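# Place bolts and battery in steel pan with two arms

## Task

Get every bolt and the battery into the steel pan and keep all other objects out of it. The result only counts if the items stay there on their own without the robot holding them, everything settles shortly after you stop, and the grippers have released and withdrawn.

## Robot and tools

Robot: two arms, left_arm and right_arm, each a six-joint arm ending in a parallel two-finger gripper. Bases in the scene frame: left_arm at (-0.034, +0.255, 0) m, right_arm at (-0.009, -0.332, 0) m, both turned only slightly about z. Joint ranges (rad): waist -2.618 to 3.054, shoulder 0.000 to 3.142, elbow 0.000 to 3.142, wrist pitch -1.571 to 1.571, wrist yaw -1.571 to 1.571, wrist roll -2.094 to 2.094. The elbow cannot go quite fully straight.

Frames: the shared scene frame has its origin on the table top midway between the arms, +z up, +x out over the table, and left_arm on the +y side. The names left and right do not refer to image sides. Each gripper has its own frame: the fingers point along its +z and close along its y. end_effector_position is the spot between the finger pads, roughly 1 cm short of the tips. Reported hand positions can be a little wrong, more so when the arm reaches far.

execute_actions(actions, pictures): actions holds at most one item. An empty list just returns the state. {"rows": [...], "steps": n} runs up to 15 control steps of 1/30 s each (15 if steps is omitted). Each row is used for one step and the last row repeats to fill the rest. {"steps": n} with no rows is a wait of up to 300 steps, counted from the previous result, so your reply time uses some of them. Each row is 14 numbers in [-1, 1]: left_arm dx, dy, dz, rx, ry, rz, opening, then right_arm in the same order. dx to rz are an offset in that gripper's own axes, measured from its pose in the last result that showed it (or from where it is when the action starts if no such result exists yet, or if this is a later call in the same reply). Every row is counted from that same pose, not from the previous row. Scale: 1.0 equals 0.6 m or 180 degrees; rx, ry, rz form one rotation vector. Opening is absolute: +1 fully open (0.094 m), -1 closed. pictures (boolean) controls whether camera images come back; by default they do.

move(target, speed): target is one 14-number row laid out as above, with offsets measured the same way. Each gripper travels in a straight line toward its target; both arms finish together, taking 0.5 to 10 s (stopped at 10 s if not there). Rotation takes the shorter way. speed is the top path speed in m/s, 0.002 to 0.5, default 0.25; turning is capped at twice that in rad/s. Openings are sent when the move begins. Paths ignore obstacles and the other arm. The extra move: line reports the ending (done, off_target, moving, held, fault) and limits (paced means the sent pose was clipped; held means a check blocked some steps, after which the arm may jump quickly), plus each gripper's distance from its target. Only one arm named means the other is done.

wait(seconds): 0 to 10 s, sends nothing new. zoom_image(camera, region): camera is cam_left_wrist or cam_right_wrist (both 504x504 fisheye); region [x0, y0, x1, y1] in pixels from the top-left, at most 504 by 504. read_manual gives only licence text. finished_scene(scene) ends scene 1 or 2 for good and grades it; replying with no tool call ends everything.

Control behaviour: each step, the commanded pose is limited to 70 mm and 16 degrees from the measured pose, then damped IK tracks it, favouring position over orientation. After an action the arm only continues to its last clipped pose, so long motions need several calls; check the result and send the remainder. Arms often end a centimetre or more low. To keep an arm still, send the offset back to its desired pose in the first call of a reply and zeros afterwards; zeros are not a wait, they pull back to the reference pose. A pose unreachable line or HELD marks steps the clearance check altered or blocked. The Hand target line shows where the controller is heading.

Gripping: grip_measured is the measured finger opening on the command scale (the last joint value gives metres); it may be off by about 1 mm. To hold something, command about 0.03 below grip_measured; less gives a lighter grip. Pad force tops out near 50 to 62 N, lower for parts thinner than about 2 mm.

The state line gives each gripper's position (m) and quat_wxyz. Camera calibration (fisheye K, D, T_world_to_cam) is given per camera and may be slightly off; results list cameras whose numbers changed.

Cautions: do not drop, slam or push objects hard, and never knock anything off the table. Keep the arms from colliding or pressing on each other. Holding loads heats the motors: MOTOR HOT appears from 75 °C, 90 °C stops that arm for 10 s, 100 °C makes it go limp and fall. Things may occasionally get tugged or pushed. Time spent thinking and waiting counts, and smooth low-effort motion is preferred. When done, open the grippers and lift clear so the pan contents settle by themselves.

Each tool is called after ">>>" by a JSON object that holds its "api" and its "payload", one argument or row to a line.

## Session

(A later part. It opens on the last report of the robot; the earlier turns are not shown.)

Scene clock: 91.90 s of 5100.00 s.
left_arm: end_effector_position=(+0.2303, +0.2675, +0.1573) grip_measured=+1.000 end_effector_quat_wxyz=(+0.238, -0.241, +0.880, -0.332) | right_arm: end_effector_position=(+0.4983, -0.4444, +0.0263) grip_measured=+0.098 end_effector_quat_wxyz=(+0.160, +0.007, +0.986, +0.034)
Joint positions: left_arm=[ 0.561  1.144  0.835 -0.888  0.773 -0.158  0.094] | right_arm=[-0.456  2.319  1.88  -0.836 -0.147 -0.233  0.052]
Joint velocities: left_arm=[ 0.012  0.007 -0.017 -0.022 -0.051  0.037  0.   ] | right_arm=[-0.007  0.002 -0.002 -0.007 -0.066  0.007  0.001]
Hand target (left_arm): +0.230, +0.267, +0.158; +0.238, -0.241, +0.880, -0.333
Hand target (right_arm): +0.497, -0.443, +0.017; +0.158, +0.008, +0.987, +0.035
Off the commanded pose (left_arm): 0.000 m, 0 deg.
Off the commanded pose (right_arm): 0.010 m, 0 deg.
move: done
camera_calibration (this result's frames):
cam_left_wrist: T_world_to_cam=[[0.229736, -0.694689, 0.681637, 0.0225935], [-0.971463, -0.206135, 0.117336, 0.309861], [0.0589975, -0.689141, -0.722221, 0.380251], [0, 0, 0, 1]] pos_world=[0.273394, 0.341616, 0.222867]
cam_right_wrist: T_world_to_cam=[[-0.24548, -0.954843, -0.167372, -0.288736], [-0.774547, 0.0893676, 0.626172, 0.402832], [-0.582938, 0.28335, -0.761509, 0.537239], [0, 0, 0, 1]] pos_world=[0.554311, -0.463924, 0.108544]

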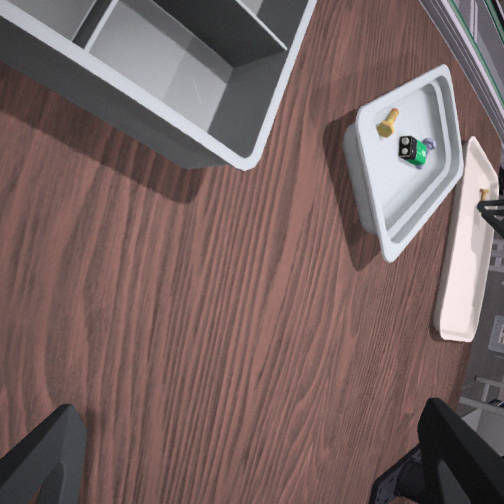

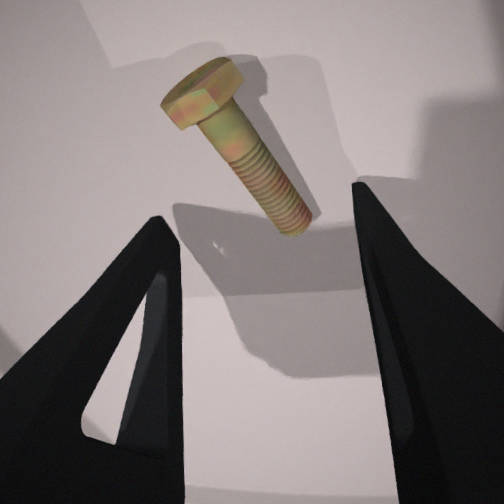

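On the tray already; shift forward ~1.5 cm.

>>> {"api": "move", "payload": {
  "target": [0,0,0,0,0,0,1,-0.045,0,0,0,0,0,0.1],
  "speed": 0.1
}}

>>> {"api": "move", "payload": {
  "target": [0,0,0,0,0,0,1,0.004,0,0.012,0,0,0,0.1],
  "speed": 0.1
}}

>>> {"api": "move", "payload": {
  "target": [0,0,0,0,0,0,1,0,0,0,0,0,0,-0.9]
}}

>>> {"api": "move", "payload": {
  "target": [0,0,0,0,0,0,1,0,0,-0.19,0,0,0,-0.9]
}}

Scene clock: 96.83 s of 5100.00 s.
left_arm: end_effector_position=(+0.2302, +0.2678, +0.1571) grip_measured=+1.000 end_effector_quat_wxyz=(+0.238, -0.242, +0.881, -0.331) | right_arm: end_effector_position=(+0.5207, -0.4506, +0.0274) grip_measured=+0.098 end_effector_quat_wxyz=(+0.161, +0.011, +0.986, +0.034)
Joint positions: left_arm=[ 0.561  1.144  0.835 -0.888  0.771 -0.158  0.094] | right_arm=[-0.456  2.426  2.072 -0.92  -0.147 -0.227  0.052]
Joint velocities: left_arm=[ 0.002  0.002  0.007 -0.007 -0.051  0.081  0.   ] | right_arm=[-0.002 -0.002  0.017 -0.11   0.051 -0.022 -0.   ]
Hand target (left_arm): +0.230, +0.267, +0.157; +0.238, -0.241, +0.880, -0.332
Hand target (right_arm): +0.524, -0.445, +0.034; +0.161, +0.007, +0.986, +0.034
Off the commanded pose (left_arm): 0.000 m, 0 deg.
Off the commanded pose (right_arm): 0.010 m, 0 deg.
After step 90, 1.23 s passed at rest.
move: done
camera_calibration (this result's frames):
cam_left_wrist: T_world_to_cam=[[0.231052, -0.695748, 0.680111, 0.0232195], [-0.971163, -0.207163, 0.118004, 0.309999], [0.0587927, -0.687764, -0.72355, 0.38016], [0, 0, 0, 1]] pos_world=[0.273344, 0.341836, 0.222692]
cam_right_wrist: T_world_to_cam=[[-0.251218, -0.953025, -0.169213, -0.285119], [-0.774416, 0.0930237, 0.6258, 0.421621], [-0.580662, 0.288254, -0.761407, 0.55392], [0, 0, 0, 1]] pos_world=[0.576523, -0.470616, 0.109663]

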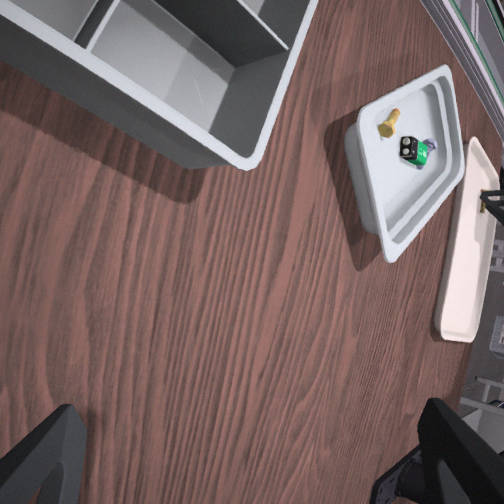

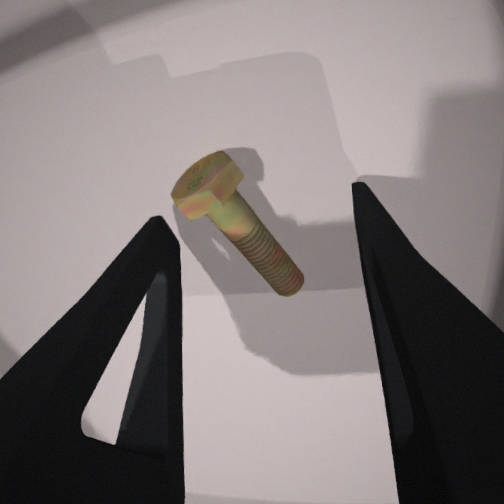

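Scene clock: 97.53 s of 5100.00 s.
left_arm: end_effector_position=(+0.2302, +0.2681, +0.1568) grip_measured=+1.000 end_effector_quat_wxyz=(+0.238, -0.242, +0.881, -0.330) | right_arm: end_effector_position=(+0.5206, -0.4506, +0.0274) grip_measured=+0.098 end_effector_quat_wxyz=(+0.160, +0.011, +0.986, +0.034)
Joint positions: left_arm=[ 0.561  1.144  0.835 -0.888  0.769 -0.158  0.094] | right_arm=[-0.456  2.426  2.072 -0.921 -0.147 -0.227  0.052]
Joint velocities: left_arm=[ 0.022 -0.007 -0.002  0.051 -0.022 -0.007  0.   ] | right_arm=[ 0.007 -0.012 -0.002  0.081  0.007  0.022 -0.002]
Hand target (left_arm): +0.230, +0.268, +0.157; +0.238, -0.242, +0.881, -0.331
Hand target (right_arm): +0.520, -0.450, +0.020; +0.160, +0.011, +0.986, +0.034
Off the commanded pose (left_arm): 0.000 m, 0 deg.
Off the commanded pose (right_arm): 0.008 m, 0 deg.
move: done
camera_calibration (this result's frames):
cam_left_wrist: T_world_to_cam=[[0.232367, -0.696802, 0.678581, 0.0238451], [-0.970862, -0.208192, 0.11867, 0.310138], [0.0585853, -0.686384, -0.724876, 0.380068], [0, 0, 0, 1]] pos_world=[0.273294, 0.342056, 0.222517]
cam_right_wrist: T_world_to_cam=[[-0.25128, -0.953008, -0.169218, -0.285082], [-0.774186, 0.0929599, 0.626094, 0.421412], [-0.580942, 0.288331, -0.761164, 0.554016], [0, 0, 0, 1]] pos_world=[0.576467, -0.4706, 0.109613]

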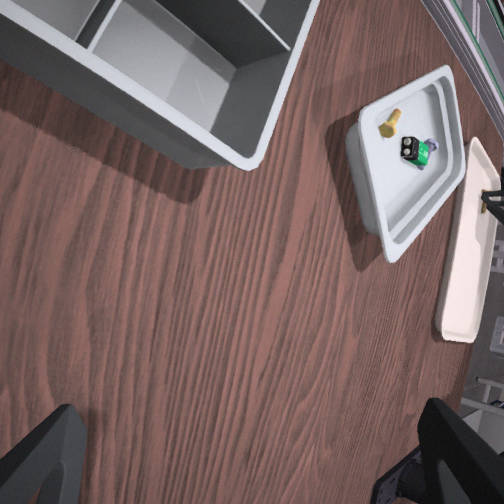

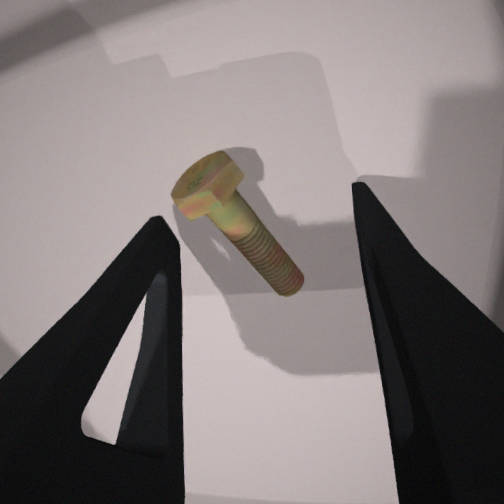

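Scene clock: 98.03 s of 5100.00 s.
left_arm: end_effector_position=(+0.2301, +0.2683, +0.1566) grip_measured=+1.000 end_effector_quat_wxyz=(+0.237, -0.242, +0.881, -0.329) | right_arm: end_effector_position=(+0.5206, -0.4507, +0.0274) grip_measured=-0.851 end_effector_quat_wxyz=(+0.160, +0.011, +0.986, +0.034)
Joint positions: left_arm=[ 0.561  1.144  0.835 -0.888  0.767 -0.158  0.094] | right_arm=[-0.456  2.426  2.072 -0.921 -0.147 -0.227  0.007]
Joint velocities: left_arm=[ 0.007 -0.027 -0.002 -0.007 -0.022  0.022  0.   ] | right_arm=[ 0.007 -0.002 -0.012 -0.007 -0.051 -0.066 -0.001]
Hand target (left_arm): +0.230, +0.268, +0.157; +0.238, -0.242, +0.881, -0.330
Hand target (right_arm): +0.521, -0.451, +0.027; +0.160, +0.011, +0.986, +0.034
Off the commanded pose (left_arm): 0.000 m, 0 deg.
Off the commanded pose (right_arm): 0.000 m, 0 deg.
move: done
camera_calibration (this result's frames):
cam_left_wrist: T_world_to_cam=[[0.233462, -0.697678, 0.677304, 0.0243661], [-0.97061, -0.20905, 0.119224, 0.310255], [0.0584105, -0.685232, -0.725979, 0.37999], [0, 0, 0, 1]] pos_world=[0.273252, 0.34224, 0.222372]
cam_right_wrist: T_world_to_cam=[[-0.251403, -0.953039, -0.168858, -0.28511], [-0.774115, 0.0932663, 0.626137, 0.421512], [-0.580984, 0.288128, -0.761209, 0.55395], [0, 0, 0, 1]] pos_world=[0.576457, -0.470643, 0.109605]

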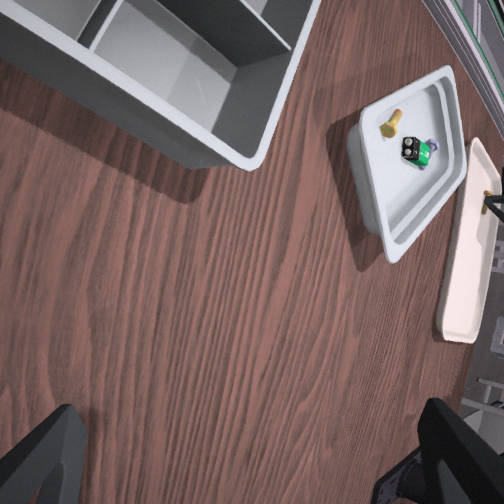

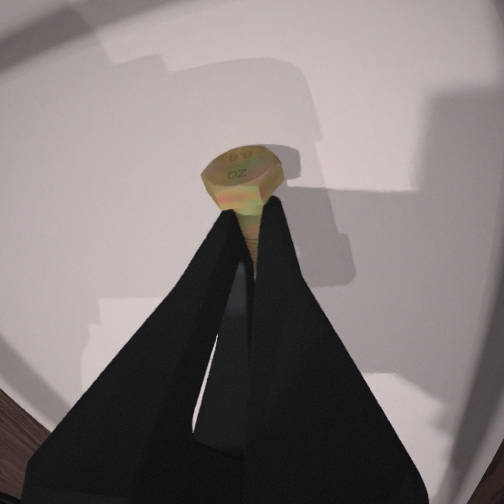

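Scene clock: 99.23 s of 5100.00 s.
left_arm: end_effector_position=(+0.2301, +0.2686, +0.1563) grip_measured=+1.000 end_effector_quat_wxyz=(+0.237, -0.243, +0.882, -0.328) | right_arm: end_effector_position=(+0.4835, -0.4554, +0.1250) grip_measured=-0.851 end_effector_quat_wxyz=(+0.149, +0.013, +0.988, +0.034)
Joint positions: left_arm=[ 0.561  1.144  0.835 -0.888  0.764 -0.158  0.094] | right_arm=[-0.485  2.283  2.219 -1.237 -0.147 -0.252  0.007]
Joint velocities: left_arm=[ 0.012 -0.002  0.002  0.007 -0.007 -0.007  0.   ] | right_arm=[ 0.017 -0.007 -0.027  0.022 -0.007  0.007  0.001]
Hand target (left_arm): +0.230, +0.268, +0.157; +0.237, -0.242, +0.881, -0.329
Hand target (right_arm): +0.486, -0.458, +0.136; +0.161, +0.011, +0.986, +0.034
Off the commanded pose (left_arm): 0.000 m, 0 deg.
Off the commanded pose (right_arm): 0.011 m, 1 deg.
move: off_target (right_arm)
camera_calibration (this result's frames):
cam_left_wrist: T_world_to_cam=[[0.234775, -0.698726, 0.675769, 0.024991], [-0.970306, -0.21008, 0.119886, 0.310395], [0.0581984, -0.683848, -0.727299, 0.379896], [0, 0, 0, 1]] pos_world=[0.273202, 0.342461, 0.222198]
cam_right_wrist: T_world_to_cam=[[-0.259272, -0.951992, -0.162752, -0.278911], [-0.758992, 0.0966301, 0.643889, 0.324098], [-0.597251, 0.29047, -0.747608, 0.615295], [0, 0, 0, 1]] pos_world=[0.541159, -0.475564, 0.205923]

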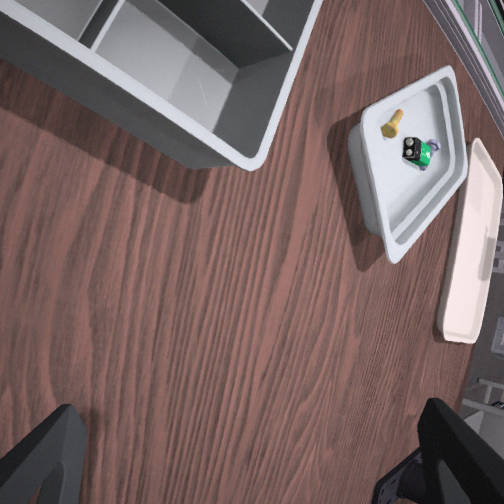

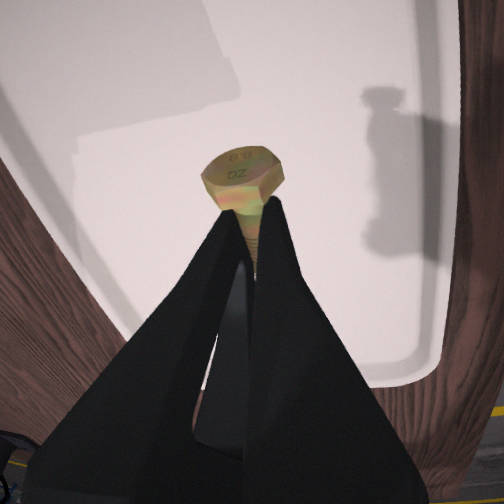

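>>> {"api": "move", "payload": {
  "target": [0,0,0,0,0,0,1,0.07,0.655,-0.075,-0.045,0,-0.15,-0.9],
  "speed": 0.35
}}

>>> {"api": "move", "payload": {
  "target": [0,0,0,0,0,0,1,0,0,0.09,0,-0.02,0,-0.9]
}}

Scene clock: 104.27 s of 5100.00 s.
left_arm: end_effector_position=(+0.2300, +0.2689, +0.1561) grip_measured=+1.000 end_effector_quat_wxyz=(+0.237, -0.243, +0.882, -0.327) | right_arm: end_effector_position=(+0.4361, -0.0586, +0.1742) grip_measured=-0.851 end_effector_quat_wxyz=(+0.141, -0.233, +0.959, +0.078)
Joint positions: left_arm=[ 0.561  1.144  0.835 -0.888  0.762 -0.158  0.094] | right_arm=[ 0.34   2.471  2.759 -1.542 -0.068  0.06   0.007]
Joint velocities: left_arm=[-0.017 -0.007 -0.002 -0.007 -0.081  0.037  0.   ] | right_arm=[-0.017 -0.012  0.002  0.022 -0.022  0.037  0.   ]
Hand target (left_arm): +0.230, +0.269, +0.156; +0.237, -0.243, +0.882, -0.328
Hand target (right_arm): +0.440, -0.062, +0.185; +0.155, -0.227, +0.958, +0.078
Off the commanded pose (left_arm): 0.000 m, 0 deg.
Off the commanded pose (right_arm): 0.011 m, 2 deg.
joint sent to its limit (right arm) — the command would take joint 4 (wrist pitch) past its lower limit, so that joint was sent only as far as its limit.
move: off_target (right_arm)
camera_calibration (this result's frames):
cam_left_wrist: T_world_to_cam=[[0.236088, -0.699769, 0.67423, 0.0256156], [-0.97, -0.211112, 0.120546, 0.310536], [0.0579837, -0.682462, -0.728617, 0.3798], [0, 0, 0, 1]] pos_world=[0.273151, 0.342682, 0.222024]
cam_right_wrist: T_world_to_cam=[[0.234576, -0.955455, -0.17911, -0.118204], [-0.715513, -0.294428, 0.633525, 0.178006], [-0.658039, -0.0204539, -0.752706, 0.517737], [0, 0, 0, 1]] pos_world=[0.495785, -0.0499385, 0.255761]

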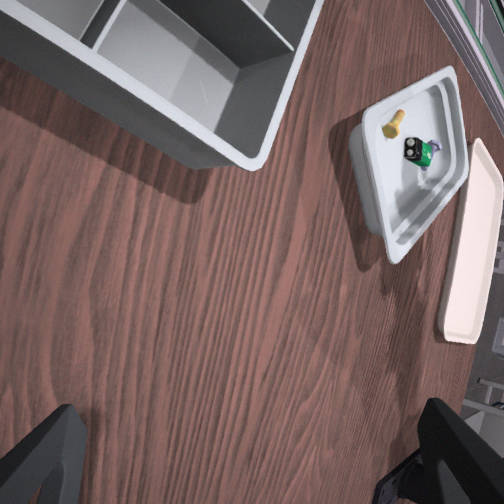

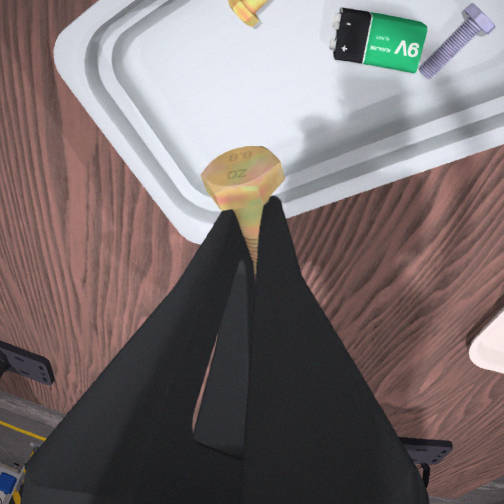

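Scene clock: 105.47 s of 5100.00 s.
left_arm: end_effector_position=(+0.2300, +0.2692, +0.1558) grip_measured=+1.000 end_effector_quat_wxyz=(+0.237, -0.243, +0.882, -0.326) | right_arm: end_effector_position=(+0.4460, -0.0529, +0.1154) grip_measured=-0.851 end_effector_quat_wxyz=(+0.153, -0.230, +0.958, +0.082)
Joint positions: left_arm=[ 0.561  1.144  0.835 -0.888  0.76  -0.158  0.094] | right_arm=[ 0.34   2.324  2.234 -1.138 -0.068  0.067  0.007]
Joint velocities: left_arm=[-0.002 -0.007 -0.007 -0.037  0.007  0.007  0.   ] | right_arm=[ 0.012 -0.012  0.002 -0.007 -0.022 -0.051 -0.001]
Hand target (left_arm): +0.230, +0.269, +0.156; +0.237, -0.243, +0.882, -0.327
Hand target (right_arm): +0.448, -0.048, +0.123; +0.171, -0.231, +0.954, +0.085
Off the commanded pose (left_arm): 0.000 m, 0 deg.
Off the commanded pose (right_arm): 0.010 m, 2 deg.
move: done
camera_calibration (this result's frames):
cam_left_wrist: T_world_to_cam=[[0.2374, -0.700809, 0.672687, 0.0262398], [-0.969693, -0.212144, 0.121203, 0.310678], [0.0577664, -0.681074, -0.729932, 0.379703], [0, 0, 0, 1]] pos_world=[0.273099, 0.342904, 0.221851]
cam_right_wrist: T_world_to_cam=[[0.232229, -0.954264, -0.188282, -0.123402], [-0.730479, -0.298923, 0.61404, 0.232698], [-0.642238, -0.00506191, -0.766488, 0.475456], [0, 0, 0, 1]] pos_world=[0.503994, -0.0457923, 0.198312]

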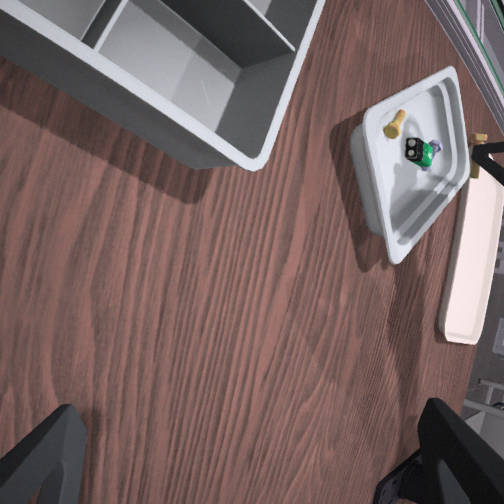

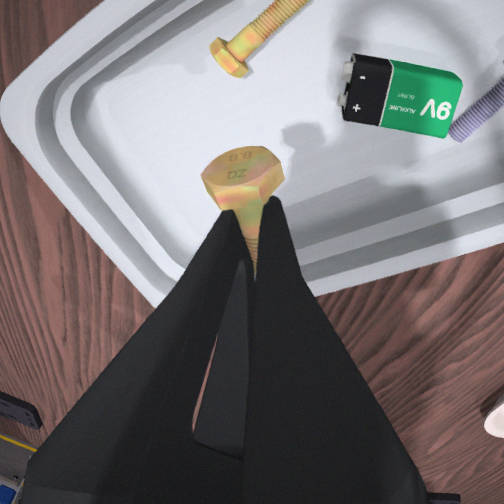

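>>> {"api": "move", "payload": {
  "target": [0,0,0,0,0,0,1,0,0,0.085,0,0,0,-0.9]
}}

>>> {"api": "move", "payload": {
  "target": [0,0,0,0,0,0,1,0,0,0,0,0,0,0.1]
}}

>>> {"api": "move", "payload": {
  "target": [0,0,0,0,0,0,1,0,0,-0.2,0,0,0,0.1]
}}

Scene clock: 108.30 s of 5100.00 s.
left_arm: end_effector_position=(+0.2299, +0.2695, +0.1556) grip_measured=+1.000 end_effector_quat_wxyz=(+0.237, -0.243, +0.882, -0.325) | right_arm: end_effector_position=(+0.4536, -0.0485, +0.0559) grip_measured=-0.851 end_effector_quat_wxyz=(+0.131, -0.229, +0.962, +0.075)
Joint positions: left_arm=[ 0.561  1.144  0.835 -0.888  0.758 -0.158  0.094] | right_arm=[ 0.34   2.417  2.175 -1.033 -0.068  0.068  0.007]
Joint velocities: left_arm=[ 0.012 -0.007  0.012 -0.007 -0.051 -0.022  0.   ] | right_arm=[ 0.022 -0.017 -0.022 -0.11   0.022 -0.007 -0.001]
Hand target (left_arm): +0.230, +0.269, +0.156; +0.237, -0.243, +0.882, -0.326
Hand target (right_arm): +0.458, -0.042, +0.067; +0.153, -0.230, +0.958, +0.082
Off the commanded pose (left_arm): 0.000 m, 0 deg.
Off the commanded pose (right_arm): 0.015 m, 3 deg.
move: off_target (right_arm)
camera_calibration (this result's frames):
cam_left_wrist: T_world_to_cam=[[0.238492, -0.701672, 0.6714, 0.0267598], [-0.969436, -0.213005, 0.12175, 0.310797], [0.0575834, -0.679915, -0.731026, 0.379622], [0, 0, 0, 1]] pos_world=[0.273056, 0.343089, 0.221708]
cam_right_wrist: T_world_to_cam=[[0.224075, -0.958713, -0.175097, -0.12941], [-0.704721, -0.283495, 0.650384, 0.263193], [-0.673171, -0.0223397, -0.739149, 0.446402], [0, 0, 0, 1]] pos_world=[0.51498, -0.0394805, 0.136122]

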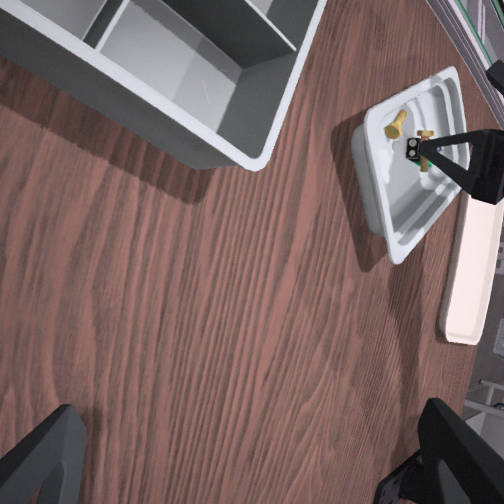

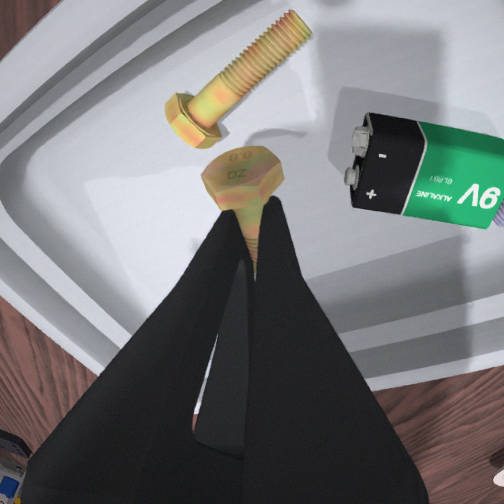

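Scene clock: 108.80 s of 5100.00 s.
left_arm: end_effector_position=(+0.2298, +0.2698, +0.1553) grip_measured=+1.000 end_effector_quat_wxyz=(+0.237, -0.244, +0.883, -0.324) | right_arm: end_effector_position=(+0.4536, -0.0485, +0.0559) grip_measured=+0.098 end_effector_quat_wxyz=(+0.131, -0.229, +0.962, +0.075)
Joint positions: left_arm=[ 0.561  1.144  0.835 -0.888  0.756 -0.158  0.094] | right_arm=[ 0.34   2.417  2.175 -1.033 -0.068  0.068  0.052]
Joint velocities: left_arm=[ 0.007 -0.022  0.007 -0.007  0.037  0.007  0.   ] | right_arm=[ 0.002  0.012  0.007 -0.022 -0.037 -0.051 -0.   ]
Hand target (left_arm): +0.230, +0.270, +0.156; +0.237, -0.244, +0.883, -0.325
Hand target (right_arm): +0.454, -0.048, +0.056; +0.131, -0.229, +0.962, +0.075
Off the commanded pose (left_arm): 0.000 m, 0 deg.
Off the commanded pose (right_arm): 0.000 m, 0 deg.
move: done
camera_calibration (this result's frames):
cam_left_wrist: T_world_to_cam=[[0.239802, -0.702705, 0.669851, 0.0273833], [-0.969126, -0.21404, 0.122403, 0.310941], [0.0573614, -0.678523, -0.732336, 0.379523], [0, 0, 0, 1]] pos_world=[0.273004, 0.343311, 0.221535]
cam_right_wrist: T_world_to_cam=[[0.224075, -0.958713, -0.175097, -0.12941], [-0.704721, -0.283495, 0.650384, 0.263193], [-0.673171, -0.0223397, -0.739149, 0.446402], [0, 0, 0, 1]] pos_world=[0.51498, -0.0394805, 0.136122]

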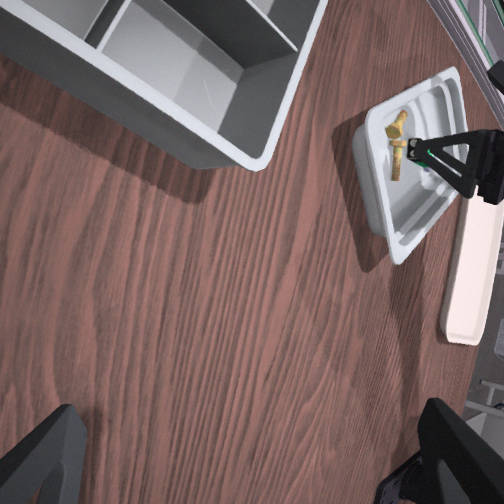

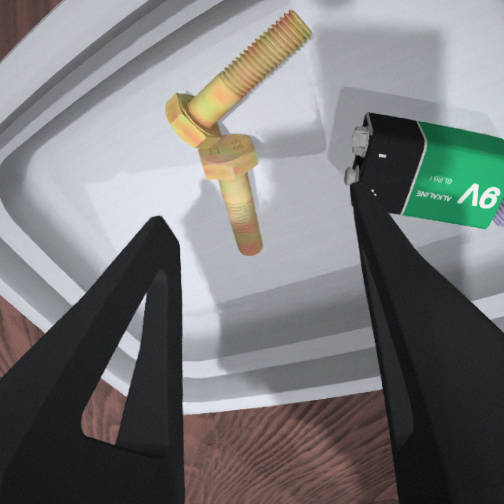

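Scene clock: 110.13 s of 5100.00 s.
left_arm: end_effector_position=(+0.2298, +0.2701, +0.1551) grip_measured=+1.000 end_effector_quat_wxyz=(+0.237, -0.244, +0.883, -0.323) | right_arm: end_effector_position=(+0.4250, -0.0691, +0.1580) grip_measured=+0.098 end_effector_quat_wxyz=(+0.118, -0.230, +0.963, +0.071)
Joint positions: left_arm=[ 0.561  1.144  0.835 -0.888  0.754 -0.158  0.094] | right_arm=[ 0.333  2.354  2.486 -1.434 -0.068  0.06   0.052]
Joint velocities: left_arm=[-0.012 -0.007  0.007 -0.022  0.007 -0.066  0.   ] | right_arm=[-0.007 -0.002  0.007  0.007  0.095 -0.037  0.   ]
Hand target (left_arm): +0.230, +0.270, +0.155; +0.237, -0.244, +0.883, -0.324
Hand target (right_arm): +0.428, -0.071, +0.171; +0.132, -0.229, +0.961, +0.075
Off the commanded pose (left_arm): 0.000 m, 0 deg.
Off the commanded pose (right_arm): 0.013 m, 2 deg.
move: off_target (right_arm)
camera_calibration (this result's frames):
cam_left_wrist: T_world_to_cam=[[0.240894, -0.703562, 0.668559, 0.0279027], [-0.968866, -0.214902, 0.122946, 0.311061], [0.0571744, -0.677361, -0.733426, 0.379439], [0, 0, 0, 1]] pos_world=[0.27296, 0.343496, 0.221392]
cam_right_wrist: T_world_to_cam=[[0.220652, -0.961249, -0.165265, -0.125187], [-0.689658, -0.273581, 0.670467, 0.161925], [-0.689699, -0.0339635, -0.723299, 0.505854], [0, 0, 0, 1]] pos_world=[0.488182, -0.0588558, 0.23663]

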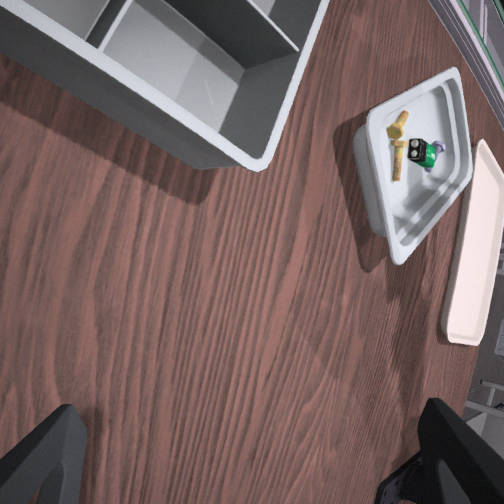

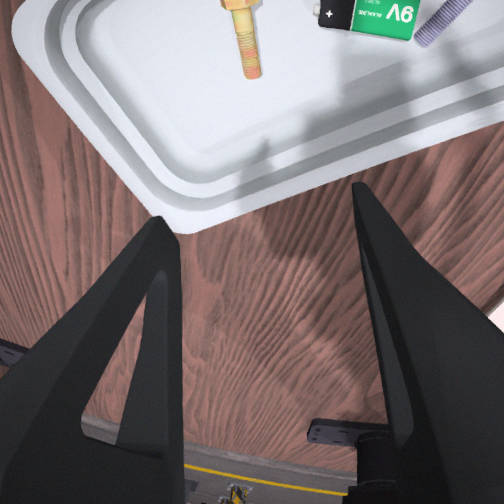

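>>> {"api": "finished_scene", "payload": {
  "scene": 1
}}

The scene is finished: the task was done.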